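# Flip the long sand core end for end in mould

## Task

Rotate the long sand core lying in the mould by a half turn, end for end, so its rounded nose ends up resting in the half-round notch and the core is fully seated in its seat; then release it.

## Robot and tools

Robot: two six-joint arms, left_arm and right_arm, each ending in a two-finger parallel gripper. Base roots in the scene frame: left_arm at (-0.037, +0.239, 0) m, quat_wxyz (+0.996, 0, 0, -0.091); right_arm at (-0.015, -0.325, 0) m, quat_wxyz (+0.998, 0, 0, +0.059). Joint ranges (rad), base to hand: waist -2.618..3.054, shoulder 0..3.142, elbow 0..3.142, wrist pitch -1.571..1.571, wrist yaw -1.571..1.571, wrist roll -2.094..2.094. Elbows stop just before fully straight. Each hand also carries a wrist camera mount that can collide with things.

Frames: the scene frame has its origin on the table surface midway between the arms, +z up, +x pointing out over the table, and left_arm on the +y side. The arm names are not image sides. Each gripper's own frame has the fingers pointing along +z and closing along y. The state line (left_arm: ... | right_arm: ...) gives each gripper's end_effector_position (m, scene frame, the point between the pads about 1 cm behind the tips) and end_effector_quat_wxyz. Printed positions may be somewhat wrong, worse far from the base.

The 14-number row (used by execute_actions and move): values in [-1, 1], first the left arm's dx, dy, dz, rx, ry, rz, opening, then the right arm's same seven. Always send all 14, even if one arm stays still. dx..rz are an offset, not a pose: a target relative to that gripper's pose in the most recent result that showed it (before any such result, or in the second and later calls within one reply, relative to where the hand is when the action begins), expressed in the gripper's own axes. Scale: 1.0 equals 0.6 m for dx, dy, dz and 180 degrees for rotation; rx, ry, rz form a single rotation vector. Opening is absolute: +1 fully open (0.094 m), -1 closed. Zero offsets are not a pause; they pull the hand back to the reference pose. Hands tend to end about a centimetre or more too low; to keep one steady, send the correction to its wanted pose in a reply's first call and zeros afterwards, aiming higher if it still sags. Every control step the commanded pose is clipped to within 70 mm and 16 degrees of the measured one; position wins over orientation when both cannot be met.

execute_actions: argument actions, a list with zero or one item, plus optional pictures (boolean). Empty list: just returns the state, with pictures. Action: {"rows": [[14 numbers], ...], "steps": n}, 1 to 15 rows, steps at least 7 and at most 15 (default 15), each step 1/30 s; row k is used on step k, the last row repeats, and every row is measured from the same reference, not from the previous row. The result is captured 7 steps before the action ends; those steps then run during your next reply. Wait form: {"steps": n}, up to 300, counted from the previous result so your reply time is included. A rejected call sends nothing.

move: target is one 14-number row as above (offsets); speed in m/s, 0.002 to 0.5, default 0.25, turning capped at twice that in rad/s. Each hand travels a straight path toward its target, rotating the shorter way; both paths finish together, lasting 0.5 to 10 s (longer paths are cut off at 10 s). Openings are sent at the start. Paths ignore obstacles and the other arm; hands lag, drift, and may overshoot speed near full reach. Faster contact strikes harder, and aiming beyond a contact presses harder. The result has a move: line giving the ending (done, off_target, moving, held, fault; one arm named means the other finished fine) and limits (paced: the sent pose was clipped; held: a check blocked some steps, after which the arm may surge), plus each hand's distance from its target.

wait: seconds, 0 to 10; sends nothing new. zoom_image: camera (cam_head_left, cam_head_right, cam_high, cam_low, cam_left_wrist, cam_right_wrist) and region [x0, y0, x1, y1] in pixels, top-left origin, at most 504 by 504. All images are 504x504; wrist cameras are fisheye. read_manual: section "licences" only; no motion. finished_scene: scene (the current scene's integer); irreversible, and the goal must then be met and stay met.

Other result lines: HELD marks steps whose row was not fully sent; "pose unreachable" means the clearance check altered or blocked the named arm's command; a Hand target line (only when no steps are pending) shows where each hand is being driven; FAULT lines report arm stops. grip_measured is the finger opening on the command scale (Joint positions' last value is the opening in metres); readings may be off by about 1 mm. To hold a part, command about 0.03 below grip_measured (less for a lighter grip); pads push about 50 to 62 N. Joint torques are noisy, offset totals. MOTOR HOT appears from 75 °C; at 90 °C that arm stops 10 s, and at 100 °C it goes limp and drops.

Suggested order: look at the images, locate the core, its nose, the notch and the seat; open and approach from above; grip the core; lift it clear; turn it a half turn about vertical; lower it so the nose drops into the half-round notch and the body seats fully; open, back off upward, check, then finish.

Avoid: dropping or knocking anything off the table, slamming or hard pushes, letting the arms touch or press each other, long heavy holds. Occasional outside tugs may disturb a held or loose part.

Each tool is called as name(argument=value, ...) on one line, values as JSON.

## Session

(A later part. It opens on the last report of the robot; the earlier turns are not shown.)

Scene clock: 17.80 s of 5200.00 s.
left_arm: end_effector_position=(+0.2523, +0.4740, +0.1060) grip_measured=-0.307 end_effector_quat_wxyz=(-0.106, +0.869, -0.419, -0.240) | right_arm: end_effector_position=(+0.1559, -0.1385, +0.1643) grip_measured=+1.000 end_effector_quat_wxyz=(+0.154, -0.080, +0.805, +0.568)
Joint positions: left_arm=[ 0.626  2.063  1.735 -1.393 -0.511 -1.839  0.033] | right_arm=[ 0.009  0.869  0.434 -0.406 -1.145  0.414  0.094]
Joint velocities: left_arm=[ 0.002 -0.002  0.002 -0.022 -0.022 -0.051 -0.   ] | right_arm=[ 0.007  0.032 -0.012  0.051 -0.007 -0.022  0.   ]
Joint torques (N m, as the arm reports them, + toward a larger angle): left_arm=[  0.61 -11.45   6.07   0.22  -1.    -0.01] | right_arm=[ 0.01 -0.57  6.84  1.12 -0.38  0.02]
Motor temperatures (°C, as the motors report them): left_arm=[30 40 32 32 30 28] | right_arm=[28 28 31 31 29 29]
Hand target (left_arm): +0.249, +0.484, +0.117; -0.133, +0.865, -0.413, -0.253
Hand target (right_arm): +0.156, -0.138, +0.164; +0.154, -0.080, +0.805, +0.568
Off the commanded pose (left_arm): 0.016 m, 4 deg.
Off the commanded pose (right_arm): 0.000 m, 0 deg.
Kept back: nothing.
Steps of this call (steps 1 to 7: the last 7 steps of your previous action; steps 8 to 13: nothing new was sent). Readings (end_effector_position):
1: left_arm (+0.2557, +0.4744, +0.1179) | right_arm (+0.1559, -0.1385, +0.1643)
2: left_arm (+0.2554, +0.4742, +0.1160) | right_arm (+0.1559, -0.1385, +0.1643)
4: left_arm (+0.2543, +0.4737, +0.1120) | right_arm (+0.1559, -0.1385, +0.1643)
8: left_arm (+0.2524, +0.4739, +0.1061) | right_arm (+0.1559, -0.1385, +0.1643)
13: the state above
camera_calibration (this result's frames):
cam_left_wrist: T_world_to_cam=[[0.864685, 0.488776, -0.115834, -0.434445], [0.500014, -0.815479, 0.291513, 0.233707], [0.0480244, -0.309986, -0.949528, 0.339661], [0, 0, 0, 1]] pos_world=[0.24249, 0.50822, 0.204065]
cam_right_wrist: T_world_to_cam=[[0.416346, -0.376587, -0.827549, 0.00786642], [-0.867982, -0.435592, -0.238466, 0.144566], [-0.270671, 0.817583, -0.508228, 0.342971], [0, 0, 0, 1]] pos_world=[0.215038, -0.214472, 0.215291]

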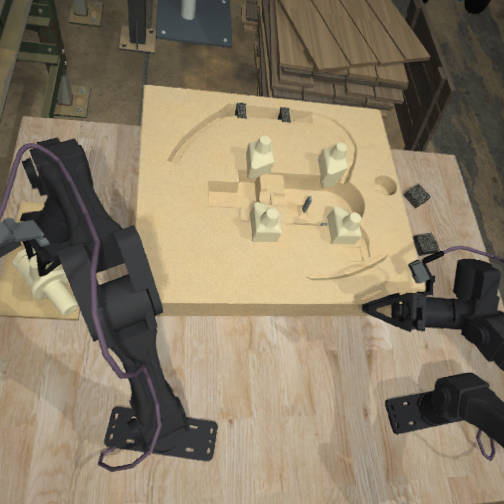

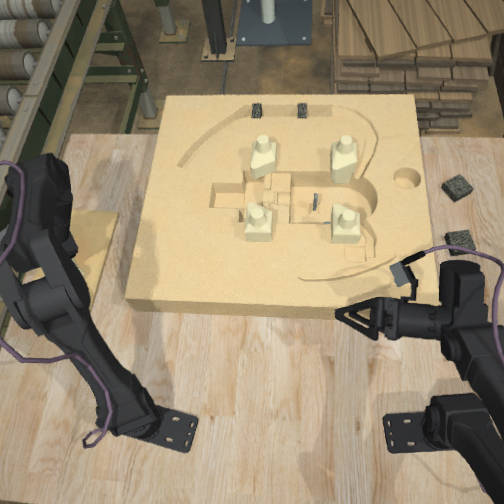

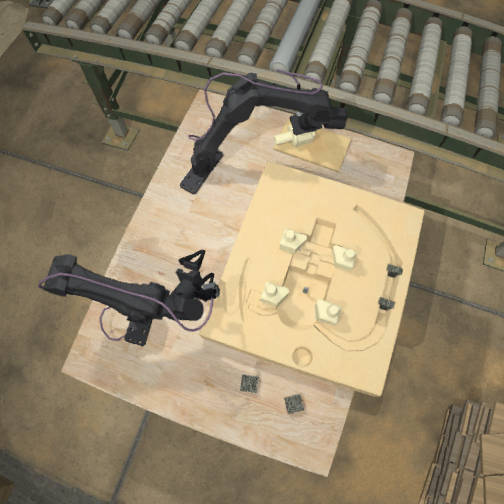

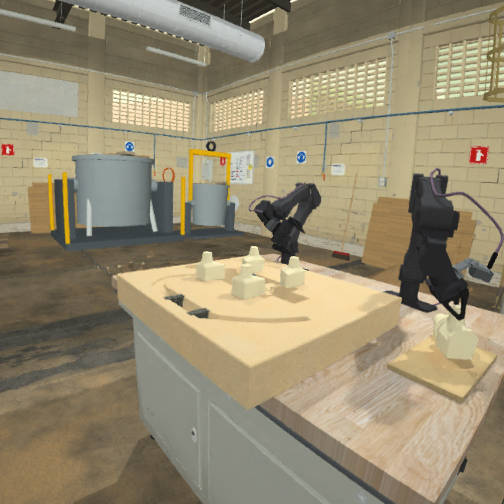

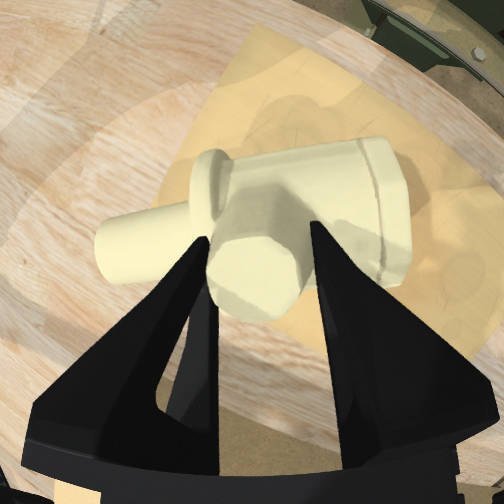

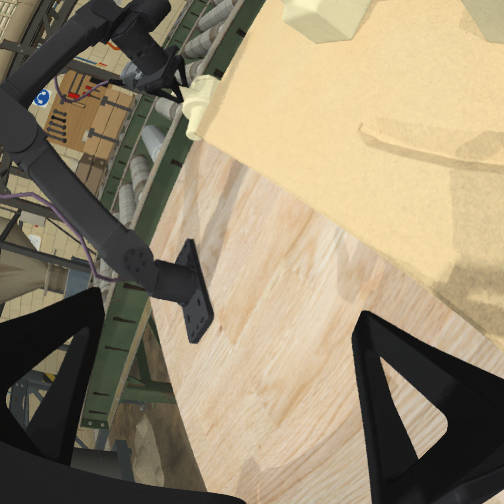

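execute_actions(actions=[{"rows":[[0,0,0,0,0,0,-0.4,0,0,0,0,0,0,1],[0,0,0,0,0,0,-0.4,0,0,0,0,0,0,1],[0,0,0,0,0,0,-0.4,0,0,0,0,0,0,1],[0,0,0,0,0,0,-0.4,0,0,0,0,0,0,1],[0,0,0,0,0,0,-0.33,0,0,0,0,0,0,1],[0,0,0,0,0,0,-0.3,0,0,0,0,0,0,1],[0,0,0,0,0,0,-0.27,0,0,0,0,0,0,1],[0,0,0,0,0,0,-0.2,0,0,0,0,0,0,1],[0,0,0,0,0,0,0,0,0,0,0,0,0,1],[-0.008,0,-0.014,0,0,0,0.3,0,0,0,0,0,0,1],[-0.016,0,-0.028,0,0,0,0.55,0,0,0,0,0,0,1],[-0.024,0,-0.042,0,0,0,0.55,0,0,0,0,0,0,1],[-0.032,0,-0.055,0,0,0,0.55,0,0,0,0,0,0,1],[-0.04,0,-0.068,0,0,0,0.55,0,0,0,0,0,0,1]]}])

move(target=[0,0,0,0.493,-0.015,0.843,0.55,0,0,0,0,0,0,1], speed=0.5)

Scene clock: 18.57 s of 5200.00 s.
left_arm: end_effector_position=(+0.2524, +0.4736, +0.1055) grip_measured=-0.228 end_effector_quat_wxyz=(-0.105, +0.869, -0.419, -0.239) | right_arm: end_effector_position=(+0.1559, -0.1385, +0.1643) grip_measured=+1.000 end_effector_quat_wxyz=(+0.154, -0.080, +0.805, +0.568)
Joint positions: left_arm=[ 0.626  2.064  1.735 -1.393 -0.508 -1.839  0.036] | right_arm=[ 0.009  0.869  0.434 -0.406 -1.145  0.414  0.094]
Joint velocities: left_arm=[ 0.002 -0.007 -0.002 -0.037 -0.022  0.037  0.052] | right_arm=[-0.007 -0.012  0.007 -0.022 -0.022  0.007  0.   ]
Joint torques (N m, as the arm reports them, + toward a larger angle): left_arm=[  0.06 -10.07   6.37   0.12  -0.38  -0.01] | right_arm=[ 0.02 -0.58  6.84  1.11 -0.38  0.02]
Motor temperatures (°C, as the motors report them): left_arm=[30 40 32 32 30 28] | right_arm=[28 28 31 31 29 29]
Steps of this call (steps 1 to 15: nothing new was sent; steps 16 to 23: the first 8 steps of this action). Readings (end_effector_position):
16: left_arm (+0.2524, +0.4737, +0.1056) | right_arm (+0.1559, -0.1385, +0.1643)
17: left_arm (+0.2524, +0.4736, +0.1055) | right_arm (+0.1559, -0.1385, +0.1643)
19: left_arm (+0.2524, +0.4736, +0.1055) | right_arm (+0.1559, -0.1385, +0.1643)
23: the state above

Scene clock: 23.27 s of 5200.00 s.
left_arm: end_effector_position=(+0.2510, +0.4719, +0.1419) grip_measured=+0.547 end_effector_quat_wxyz=(+0.236, +0.383, +0.887, -0.105) | right_arm: end_effector_position=(+0.1559, -0.1385, +0.1643) grip_measured=+1.000 end_effector_quat_wxyz=(+0.154, -0.080, +0.805, +0.568)
Joint positions: left_arm=[ 1.099  2.001  1.792 -1.459  0.514  1.757  0.073] | right_arm=[ 0.009  0.869  0.434 -0.406 -1.145  0.414  0.094]
Joint velocities: left_arm=[-0.002  0.002  0.012 -0.081  0.081  0.051  0.   ] | right_arm=[-0.002 -0.002 -0.002 -0.007  0.051 -0.007  0.   ]
Joint torques (N m, as the arm reports them, + toward a larger angle): left_arm=[ 0.25 -9.16  9.05  0.09  0.52  0.06] | right_arm=[ 0.01 -0.58  6.84  1.11 -0.38  0.02]
Motor temperatures (°C, as the motors report them): left_arm=[30 40 32 32 30 28] | right_arm=[28 28 31 32 29 29]
Hand target (left_arm): +0.254, +0.473, +0.148; +0.244, +0.385, +0.884, -0.103
Hand target (right_arm): +0.156, -0.138, +0.164; +0.154, -0.080, +0.805, +0.568
Off your previous action's commanded pose (left_arm): 0.026 m, 1 deg at its last step (step 7 of this call).
Off your previous action's commanded pose (right_arm): 0.000 m, 0 deg at its last step (step 7 of this call).
Off the commanded pose (left_arm): 0.004 m, 1 deg.
Off the commanded pose (right_arm): 0.000 m, 0 deg.
Kept back: nothing.
move: done
camera_calibration (this result's frames):
cam_left_wrist: T_world_to_cam=[[-0.826401, -0.555251, -0.0935884, 0.485855], [-0.555491, 0.776718, 0.296883, -0.265094], [-0.0921528, 0.297332, -0.950317, 0.121902], [0, 0, 0, 1]] pos_world=[0.265487, 0.439429, 0.240017]
cam_right_wrist: T_world_to_cam=[[0.416346, -0.376587, -0.827549, 0.00786642], [-0.867982, -0.435592, -0.238466, 0.144566], [-0.270671, 0.817583, -0.508228, 0.342971], [0, 0, 0, 1]] pos_world=[0.215038, -0.214472, 0.215291]

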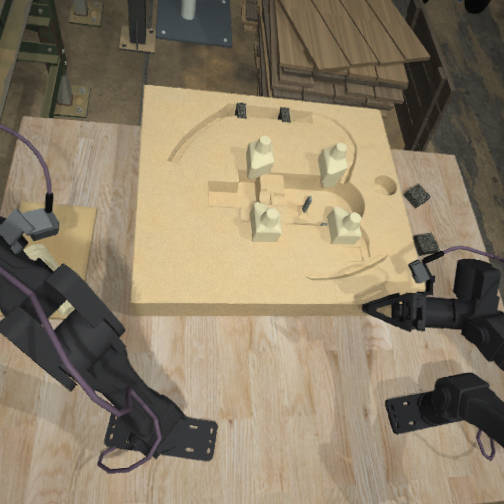

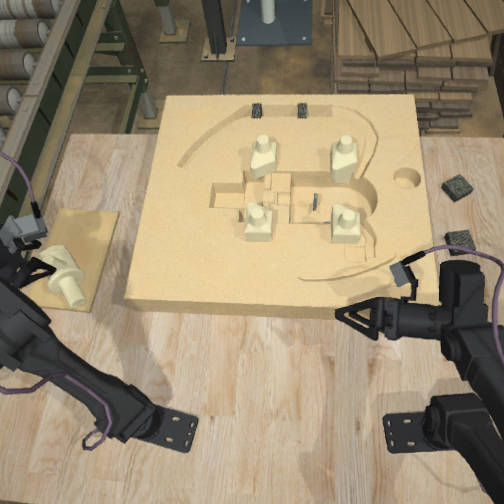

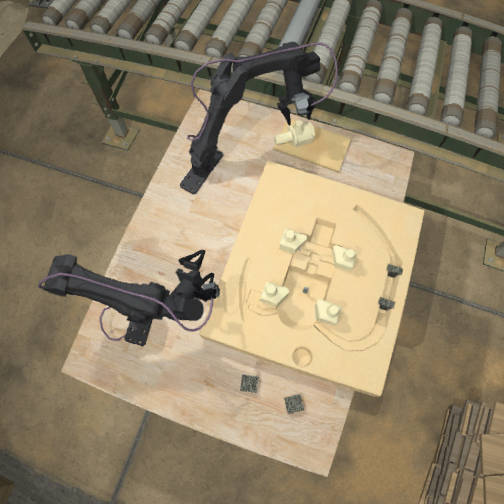

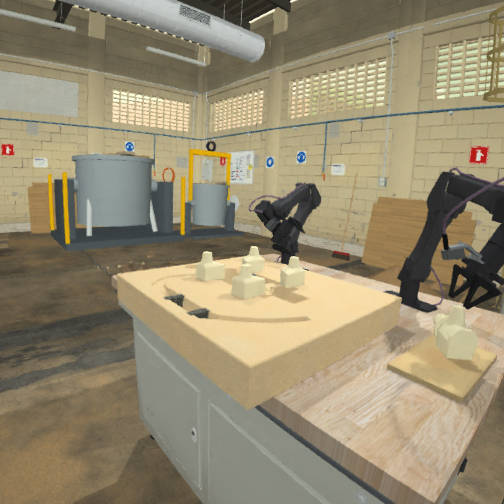

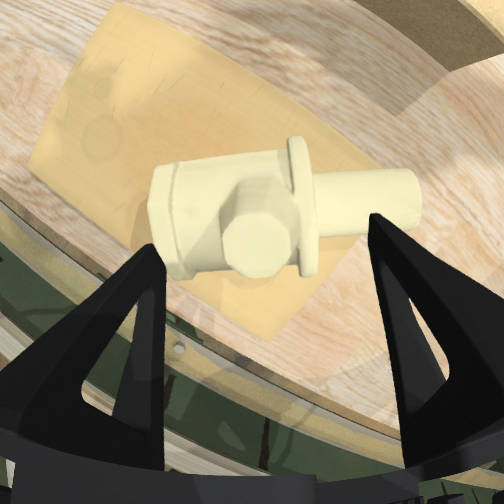

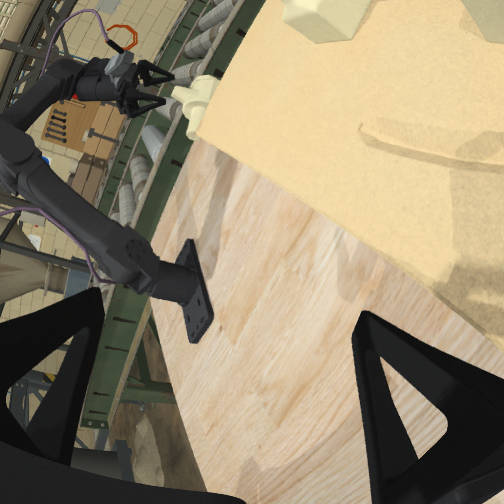

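move(target=[0.028,0.004,0.05,0.0125,0,0.024,0.15,0,0,0,0,0,0,1], speed=0.07)

Scene clock: 24.50 s of 5200.00 s.
left_arm: end_effector_position=(+0.2529, +0.4770, +0.1110) grip_measured=+0.153 end_effector_quat_wxyz=(+0.232, +0.417, +0.872, -0.108) | right_arm: end_effector_position=(+0.1559, -0.1385, +0.1643) grip_measured=+1.000 end_effector_quat_wxyz=(+0.154, -0.080, +0.805, +0.568)
Joint positions: left_arm=[ 1.099  2.054  1.746 -1.391  0.504  1.84   0.054] | right_arm=[ 0.009  0.869  0.434 -0.406 -1.145  0.414  0.094]
Joint velocities: left_arm=[ 0.012 -0.002 -0.002 -0.051 -0.022 -0.051 -0.001] | right_arm=[-0.022 -0.012 -0.012  0.022  0.066  0.022  0.   ]
Joint torques (N m, as the arm reports them, + toward a larger angle): left_arm=[-0.49 -9.88  5.17  0.2   0.32  0.04] | right_arm=[ 0.01 -0.57  6.84  1.11 -0.39  0.02]
Motor temperatures (°C, as the motors report them): left_arm=[30 40 32 32 30 28] | right_arm=[28 28 32 32 29 29]
Hand target (left_arm): +0.253, +0.474, +0.108; +0.232, +0.421, +0.870, -0.113
Hand target (right_arm): +0.156, -0.138, +0.164; +0.154, -0.080, +0.805, +0.568
Off the commanded pose (left_arm): 0.005 m, 1 deg.
Off the commanded pose (right_arm): 0.000 m, 0 deg.
Kept back: nothing.
move: done
camera_calibration (this result's frames):
cam_left_wrist: T_world_to_cam=[[-0.864141, -0.492633, -0.102822, 0.468116], [-0.499019, 0.812368, 0.301726, -0.290602], [-0.0651109, 0.312044, -0.947834, 0.077032], [0, 0, 0, 1]] pos_world=[0.264518, 0.442648, 0.208828]
cam_right_wrist: T_world_to_cam=[[0.416346, -0.376587, -0.827549, 0.00786642], [-0.867982, -0.435592, -0.238466, 0.144566], [-0.270671, 0.817583, -0.508228, 0.342971], [0, 0, 0, 1]] pos_world=[0.215038, -0.214472, 0.215291]

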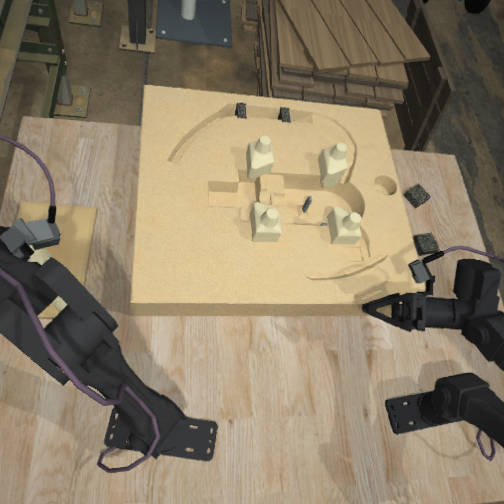

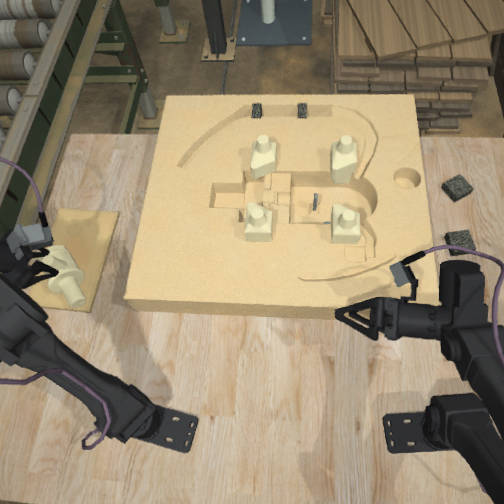

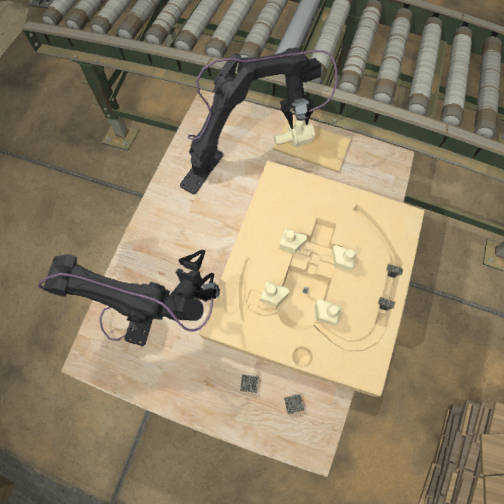

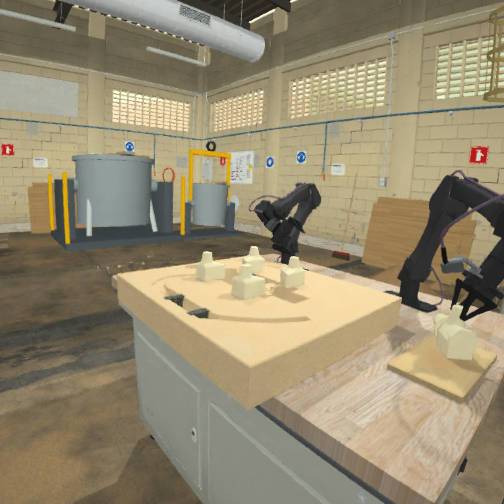

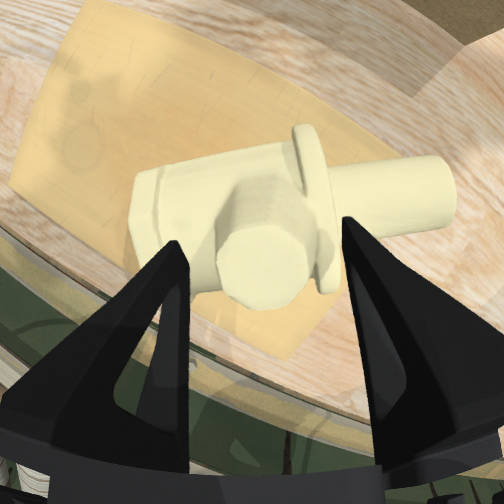

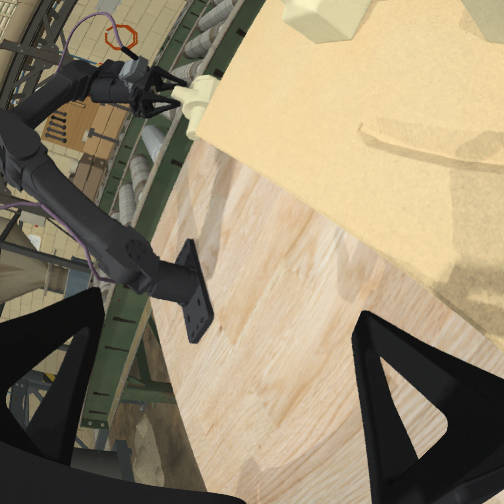

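move(target=[-0.0037,-0.003,0.0137,0.003,0,0,0.05,0,0,0,0,0,0,1])

move(target=[0,0,0,0,0,0,-0.4,0,0,0,0,0,0,1])

Scene clock: 25.47 s of 5200.00 s.
left_arm: end_effector_position=(+0.2551, +0.4755, +0.1069) grip_measured=+0.053 end_effector_quat_wxyz=(+0.232, +0.419, +0.871, -0.107) | right_arm: end_effector_position=(+0.1559, -0.1385, +0.1643) grip_measured=+1.000 end_effector_quat_wxyz=(+0.154, -0.080, +0.805, +0.568)
Joint positions: left_arm=[ 1.091  2.054  1.731 -1.371  0.503  1.836  0.049] | right_arm=[ 0.009  0.869  0.434 -0.406 -1.145  0.414  0.094]
Joint velocities: left_arm=[-0.007 -0.012 -0.002 -0.022 -0.037  0.051 -0.001] | right_arm=[ 0.007 -0.002 -0.007 -0.037 -0.007  0.007  0.   ]
Joint torques (N m, as the arm reports them, + toward a larger angle): left_arm=[ -0.61 -10.21   5.17   0.21   0.32  -0.08] | right_arm=[ 0.01 -0.57  6.84  1.11 -0.38  0.02]
Motor temperatures (°C, as the motors report them): left_arm=[30 40 32 32 30 28] | right_arm=[28 28 32 32 29 29]
Hand target (left_arm): +0.255, +0.471, +0.105; +0.230, +0.418, +0.872, -0.112
Hand target (right_arm): +0.156, -0.138, +0.164; +0.154, -0.080, +0.805, +0.568
Off the commanded pose (left_arm): 0.005 m, 1 deg.
Off the commanded pose (right_arm): 0.000 m, 0 deg.
Kept back: nothing.
move: done
camera_calibration (this result's frames):
cam_left_wrist: T_world_to_cam=[[-0.866281, -0.488454, -0.104739, 0.467532], [-0.495532, 0.81364, 0.304035, -0.288814], [-0.0632875, 0.315281, -0.946886, 0.0716893], [0, 0, 0, 1]] pos_world=[0.266435, 0.440757, 0.20466]
cam_right_wrist: T_world_to_cam=[[0.416346, -0.376587, -0.827549, 0.00786642], [-0.867982, -0.435592, -0.238466, 0.144566], [-0.270671, 0.817583, -0.508228, 0.342971], [0, 0, 0, 1]] pos_world=[0.215038, -0.214472, 0.215291]

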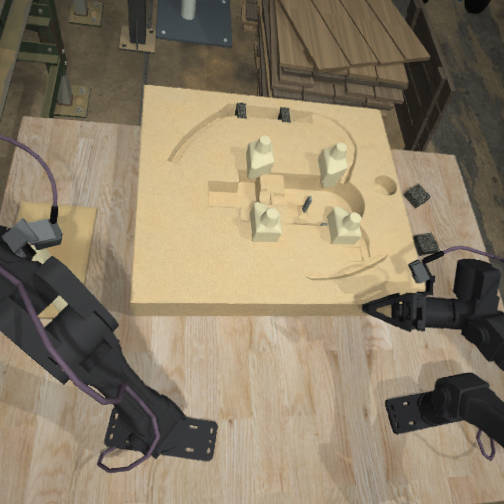

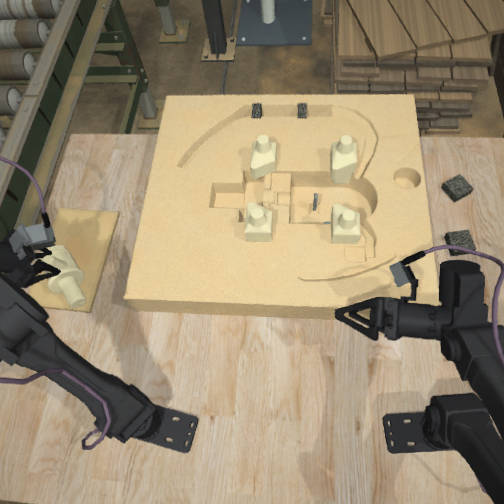

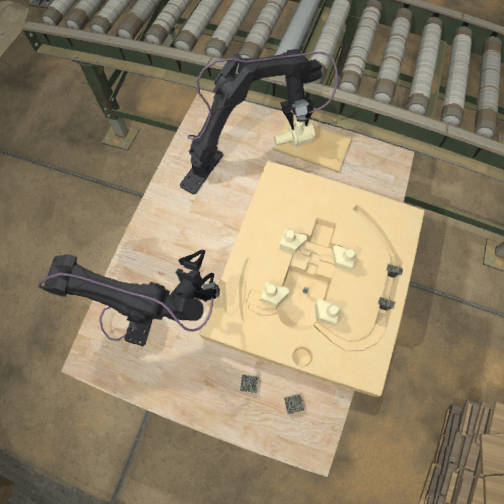

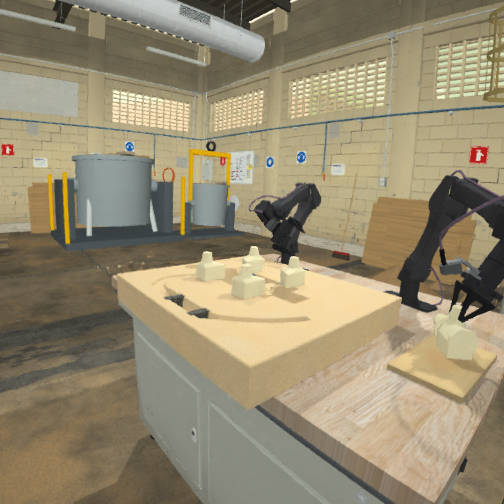

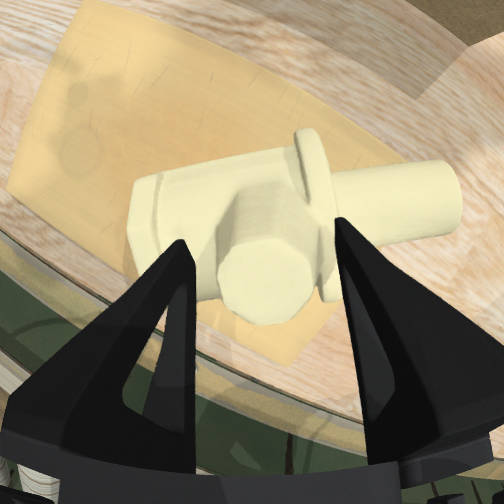

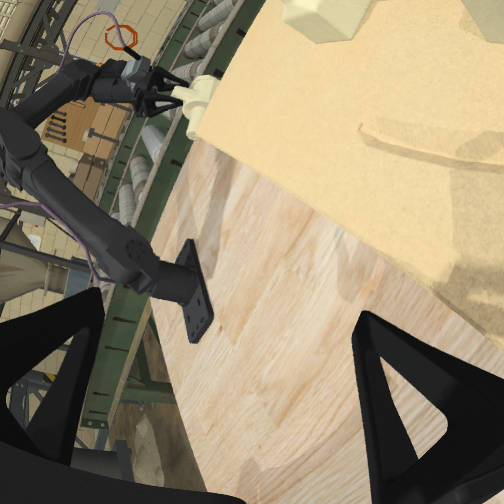

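Scene clock: 25.97 s of 5200.00 s.
left_arm: end_effector_position=(+0.2539, +0.4751, +0.1063) grip_measured=-0.298 end_effector_quat_wxyz=(+0.229, +0.419, +0.872, -0.109) | right_arm: end_effector_position=(+0.1559, -0.1385, +0.1643) grip_measured=+1.000 end_effector_quat_wxyz=(+0.154, -0.080, +0.805, +0.568)
Joint positions: left_arm=[ 1.091  2.055  1.731 -1.375  0.498  1.837  0.033] | right_arm=[ 0.009  0.869  0.434 -0.406 -1.145  0.414  0.094]
Joint velocities: left_arm=[-0.022 -0.012 -0.012  0.037 -0.022 -0.022 -0.   ] | right_arm=[ 0.007  0.007  0.007 -0.007  0.022 -0.037  0.   ]
Joint torques (N m, as the arm reports them, + toward a larger angle): left_arm=[  0.01 -10.06   6.45   0.21   0.37  -0.03] | right_arm=[ 0.   -0.57  6.83  1.11 -0.38  0.02]
Motor temperatures (°C, as the motors report them): left_arm=[30 40 32 32 30 28] | right_arm=[28 28 32 32 29 29]
Hand target (left_arm): +0.255, +0.475, +0.107; +0.232, +0.419, +0.871, -0.107
Hand target (right_arm): +0.156, -0.138, +0.164; +0.154, -0.080, +0.805, +0.568
Off the commanded pose (left_arm): 0.001 m, 0 deg.
Off the commanded pose (right_arm): 0.000 m, 0 deg.
Kept back: nothing.
move: done
camera_calibration (this result's frames):
cam_left_wrist: T_world_to_cam=[[-0.867623, -0.487237, -0.0991426, 0.465463], [-0.492496, 0.814694, 0.30614, -0.290375], [-0.0683921, 0.314442, -0.94681, 0.0728626], [0, 0, 0, 1]] pos_world=[0.265822, 0.440447, 0.20403]
cam_right_wrist: T_world_to_cam=[[0.416346, -0.376587, -0.827549, 0.00786642], [-0.867982, -0.435592, -0.238466, 0.144566], [-0.270671, 0.817583, -0.508228, 0.342971], [0, 0, 0, 1]] pos_world=[0.215038, -0.214472, 0.215291]

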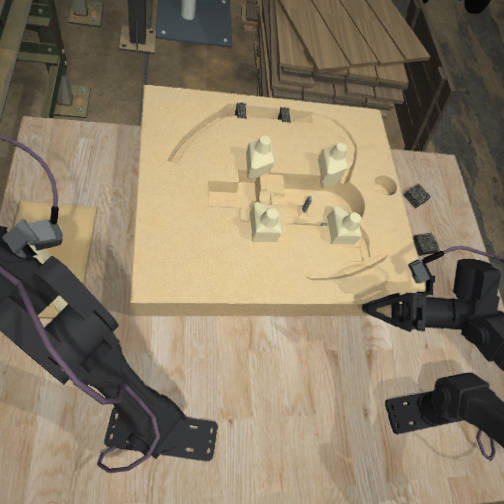

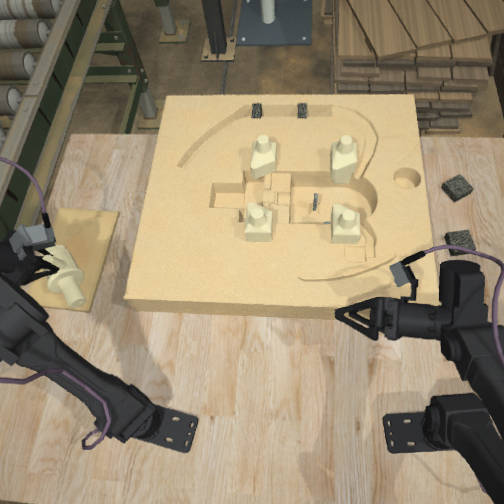

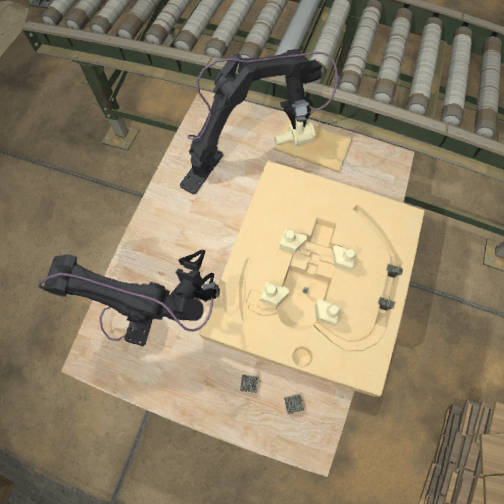

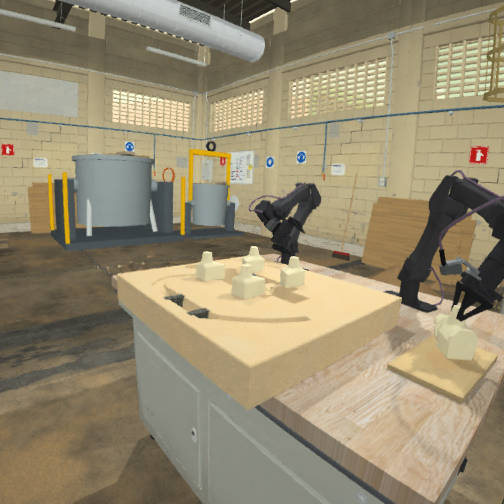

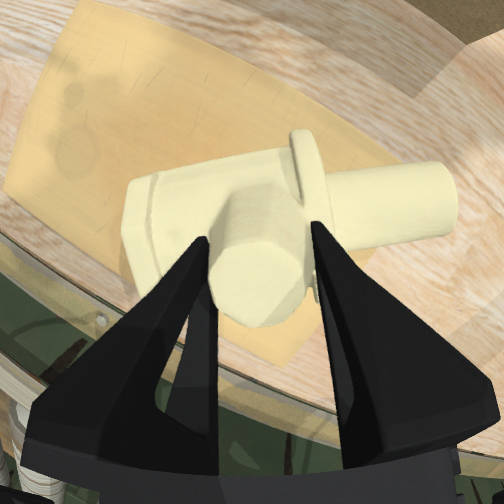

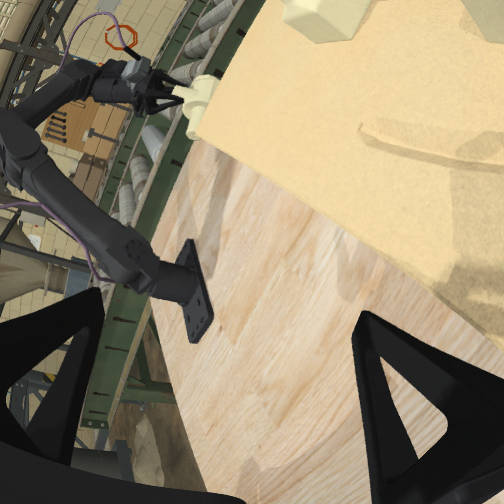

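move(target=[-0.07,0.01,-0.1,-0.018,-0.02,0.008,-0.4,0,0,0,0,0,0,1], speed=0.12)

move(target=[-0.19,0,-0.185,-0.19,-0.035,-0.29,-0.4,0,0,0,0,0,0,1], speed=0.35)

Scene clock: 27.33 s of 5200.00 s.
left_arm: end_effector_position=(+0.2554, +0.4774, +0.1474) grip_measured=-0.298 end_effector_quat_wxyz=(+0.229, +0.421, +0.871, -0.106) | right_arm: end_effector_position=(+0.1559, -0.1385, +0.1643) grip_measured=+1.000 end_effector_quat_wxyz=(+0.154, -0.080, +0.805, +0.568)
Joint positions: left_arm=[ 1.091  2.06   1.903 -1.535  0.497  1.838  0.033] | right_arm=[ 0.009  0.869  0.434 -0.406 -1.145  0.414  0.094]
Joint velocities: left_arm=[-0.037 -0.012  0.022 -0.037  0.037  0.007  0.   ] | right_arm=[ 0.002  0.007  0.007 -0.007 -0.007 -0.022  0.   ]
Joint torques (N m, as the arm reports them, + toward a larger angle): left_arm=[  0.73 -13.03  10.01  -0.13   1.21   0.03] | right_arm=[ 0.01 -0.58  6.83  1.11 -0.38  0.02]
Motor temperatures (°C, as the motors report them): left_arm=[30 40 32 32 30 28] | right_arm=[28 28 32 32 29 29]
Hand target (left_arm): +0.262, +0.472, +0.178; +0.271, +0.420, +0.862, -0.088
Hand target (right_arm): +0.156, -0.138, +0.164; +0.154, -0.080, +0.805, +0.568
Off the commanded pose (left_arm): 0.033 m, 5 deg.
Off the commanded pose (right_arm): 0.000 m, 0 deg.
joint sent to its limit (left arm) — the command would take joint 4 (wrist pitch) past its lower limit, so that joint was sent only as far as its limit.
Kept back: nothing.
move: off_target (left_arm)
camera_calibration (this result's frames):
cam_left_wrist: T_world_to_cam=[[-0.867988, -0.485349, -0.105037, 0.472012], [-0.492355, 0.813578, 0.309317, -0.303985], [-0.0646711, 0.320199, -0.94514, 0.107158], [0, 0, 0, 1]] pos_world=[0.266962, 0.442094, 0.244885]
cam_right_wrist: T_world_to_cam=[[0.416346, -0.376587, -0.827549, 0.00786642], [-0.867982, -0.435592, -0.238466, 0.144566], [-0.270671, 0.817583, -0.508228, 0.342971], [0, 0, 0, 1]] pos_world=[0.215038, -0.214472, 0.215291]

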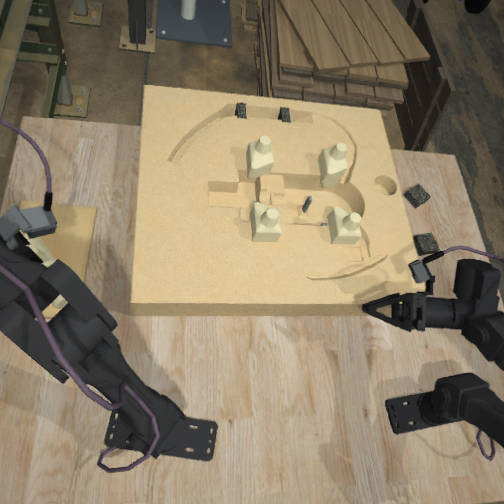

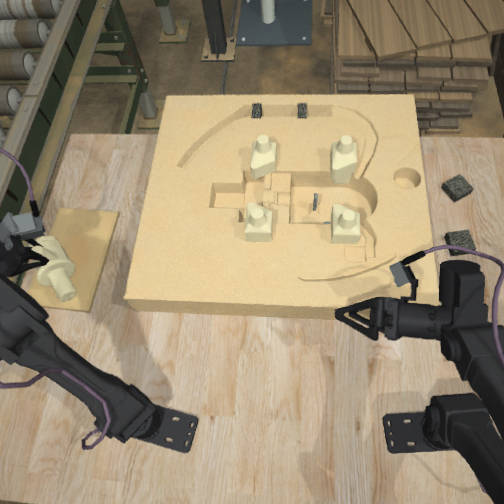

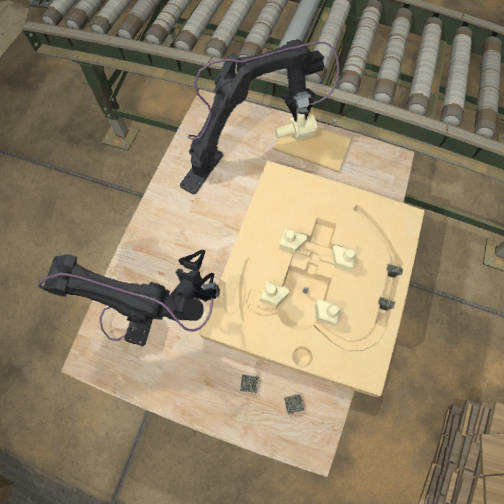

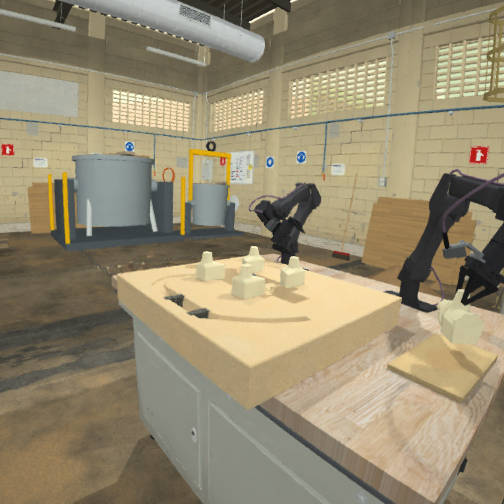

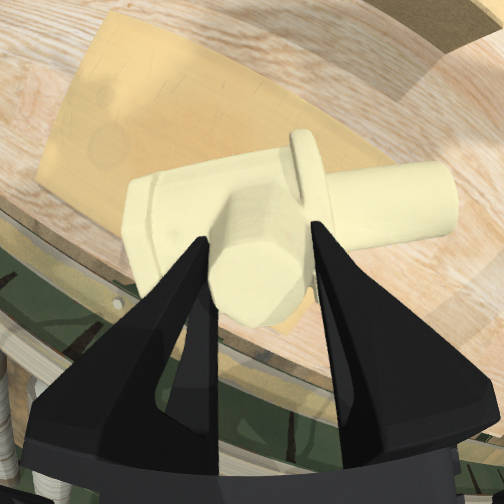

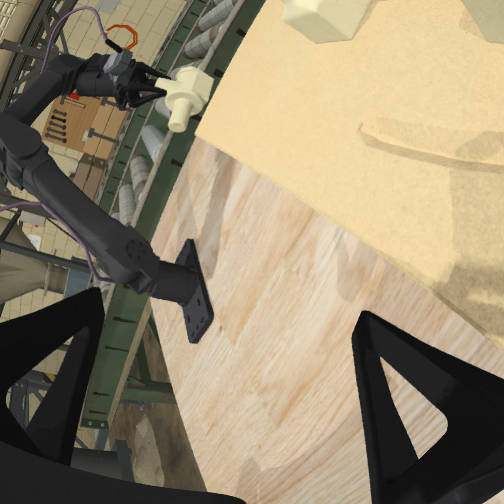

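Scene clock: 29.63 s of 5200.00 s.
left_arm: end_effector_position=(+0.2662, +0.4340, +0.2582) grip_measured=-0.299 end_effector_quat_wxyz=(+0.247, -0.100, +0.964, -0.001) | right_arm: end_effector_position=(+0.1559, -0.1385, +0.1643) grip_measured=+1.000 end_effector_quat_wxyz=(+0.154, -0.080, +0.805, +0.568)
Joint positions: left_arm=[ 0.887  1.591  1.742 -1.3    0.277  0.438  0.033] | right_arm=[ 0.009  0.869  0.434 -0.406 -1.145  0.414  0.094]
Joint velocities: left_arm=[-0.002  0.002 -0.012 -0.037  0.022 -0.037 -0.   ] | right_arm=[-0.007  0.002  0.002 -0.051  0.051  0.081  0.   ]
Joint torques (N m, as the arm reports them, + toward a larger angle): left_arm=[ -0.85 -10.04  10.68   1.79   0.44  -0.1 ] | right_arm=[ 0.01 -0.57  6.85  1.11 -0.39  0.02]
Motor temperatures (°C, as the motors report them): left_arm=[30 41 32 32 30 28] | right_arm=[28 28 32 32 29 29]
Hand target (left_arm): +0.279, +0.436, +0.298; +0.316, -0.084, +0.944, +0.031
Hand target (right_arm): +0.156, -0.138, +0.164; +0.154, -0.080, +0.805, +0.568
Off the commanded pose (left_arm): 0.045 m, 9 deg.
Off the commanded pose (right_arm): 0.000 m, 0 deg.
Kept back: nothing.
move: off_target (left_arm)
camera_calibration (this result's frames):
cam_left_wrist: T_world_to_cam=[[0.0288897, -0.998632, -0.043577, 0.440137], [-0.94868, -0.041127, 0.313552, 0.1936], [-0.314915, 0.0322823, -0.948571, 0.41897], [0, 0, 0, 1]] pos_world=[0.302889, 0.433972, 0.355899]
cam_right_wrist: T_world_to_cam=[[0.416346, -0.376587, -0.827549, 0.00786642], [-0.867982, -0.435592, -0.238466, 0.144566], [-0.270671, 0.817583, -0.508228, 0.342971], [0, 0, 0, 1]] pos_world=[0.215038, -0.214472, 0.215291]

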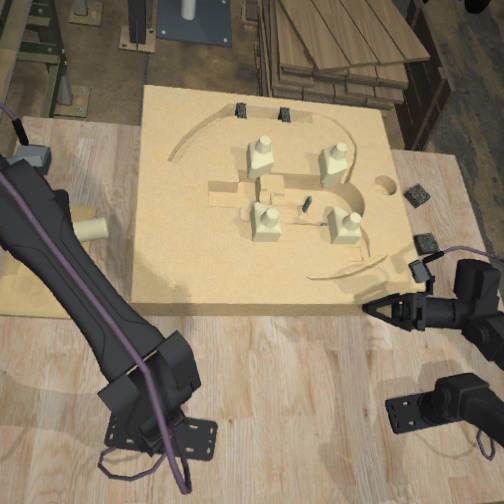

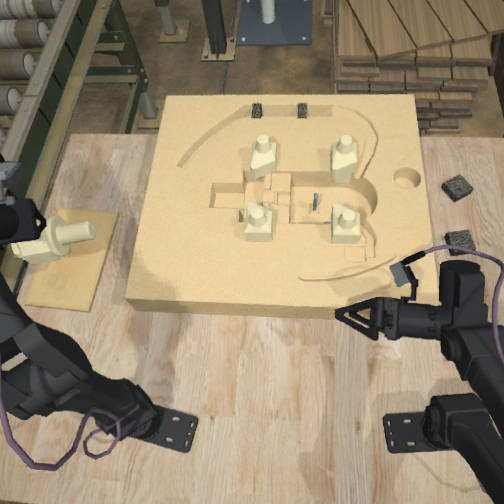

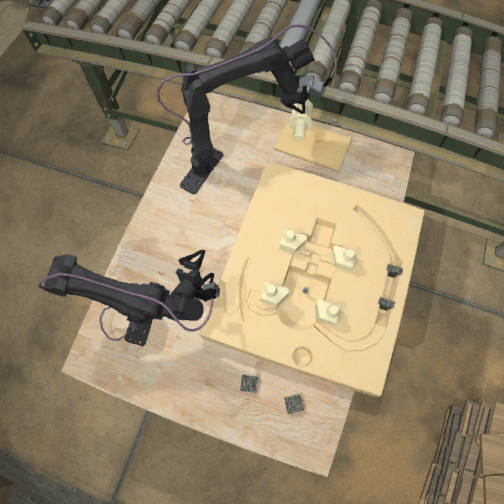

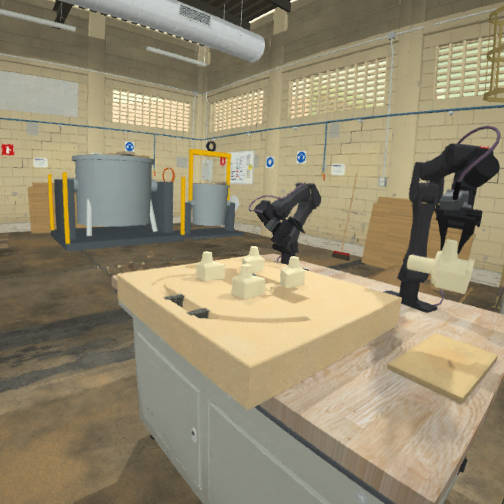

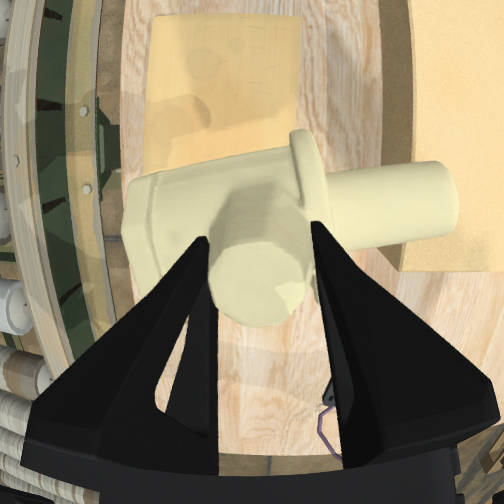

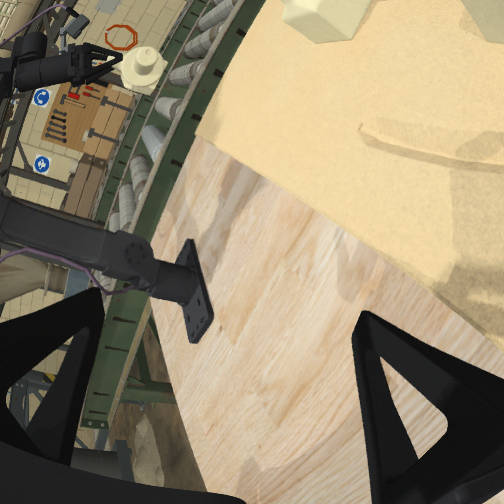

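move(target=[-0.223,-0.533,0.125,0.0239,-0.0616,0.0397,-0.4,0,0,0,0,0,0,1], speed=0.22)

Scene clock: 32.27 s of 5200.00 s.
left_arm: end_effector_position=(+0.4519, +0.1462, +0.2125) grip_measured=-0.299 end_effector_quat_wxyz=(+0.254, -0.015, +0.967, -0.006) | right_arm: end_effector_position=(+0.1559, -0.1385, +0.1643) grip_measured=+1.000 end_effector_quat_wxyz=(+0.154, -0.080, +0.805, +0.568)
Joint positions: left_arm=[-0.046  2.029  2.085 -1.123 -0.108 -0.231  0.033] | right_arm=[ 0.009  0.869  0.434 -0.406 -1.145  0.414  0.094]
Joint velocities: left_arm=[-0.002 -0.012 -0.007  0.022 -0.022  0.022  0.   ] | right_arm=[ 0.002  0.007  0.002 -0.007  0.037 -0.022  0.   ]
Joint torques (N m, as the arm reports them, + toward a larger angle): left_arm=[  0.35 -13.63  12.63   1.89  -0.37  -0.07] | right_arm=[ 0.01 -0.57  6.84  1.11 -0.38  0.02]
Motor temperatures (°C, as the motors report them): left_arm=[30 41 32 32 30 28] | right_arm=[28 28 32 32 29 29]
Hand target (left_arm): +0.468, +0.149, +0.266; +0.336, -0.029, +0.941, -0.013
Hand target (right_arm): +0.156, -0.138, +0.164; +0.154, -0.080, +0.805, +0.568
Off the commanded pose (left_arm): 0.066 m, 11 deg.
Off the commanded pose (right_arm): 0.000 m, 0 deg.
Kept back: nothing.
move: off_target (left_arm)
camera_calibration (this result's frames):
cam_left_wrist: T_world_to_cam=[[-0.13652, -0.987499, -0.0787911, 0.225927], [-0.94715, 0.106807, 0.302489, 0.352355], [-0.290292, 0.115923, -0.949891, 0.420247], [0, 0, 0, 1]] pos_world=[0.486571, 0.136752, 0.310407]
cam_right_wrist: T_world_to_cam=[[0.416346, -0.376587, -0.827549, 0.00786642], [-0.867982, -0.435592, -0.238466, 0.144566], [-0.270671, 0.817583, -0.508228, 0.342971], [0, 0, 0, 1]] pos_world=[0.215038, -0.214472, 0.215291]

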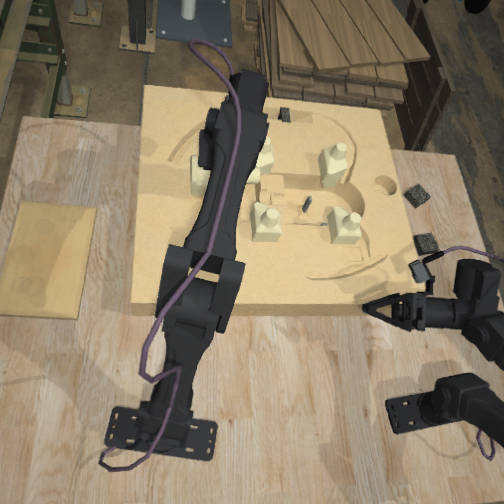

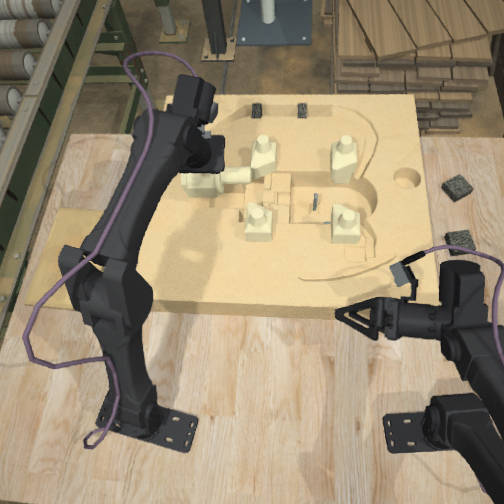

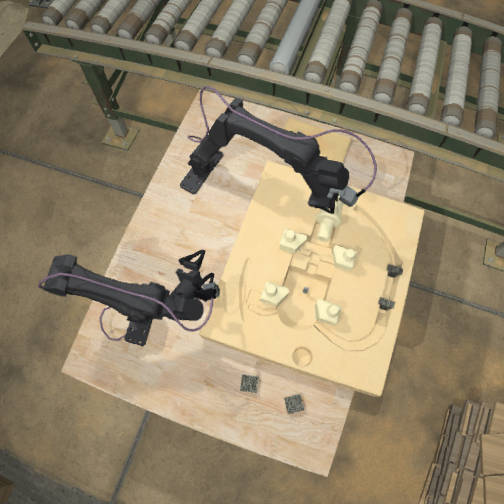

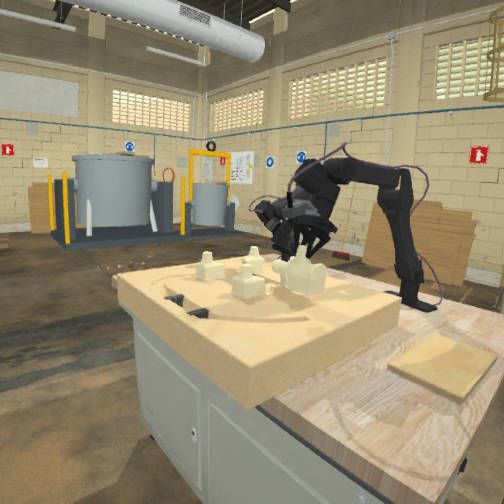

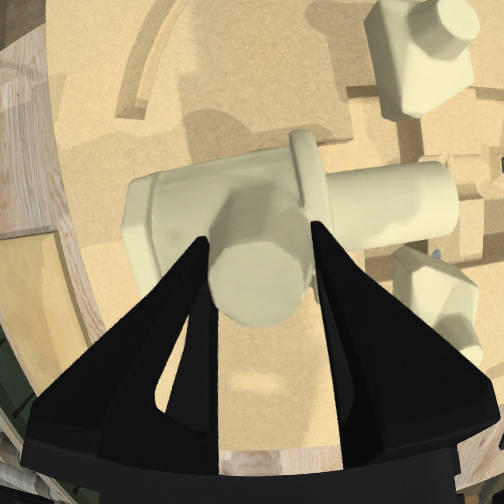

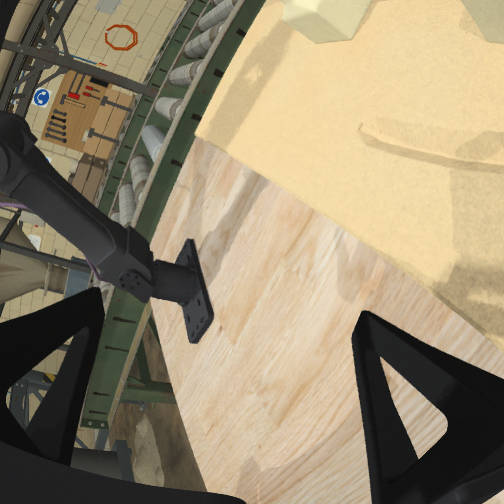

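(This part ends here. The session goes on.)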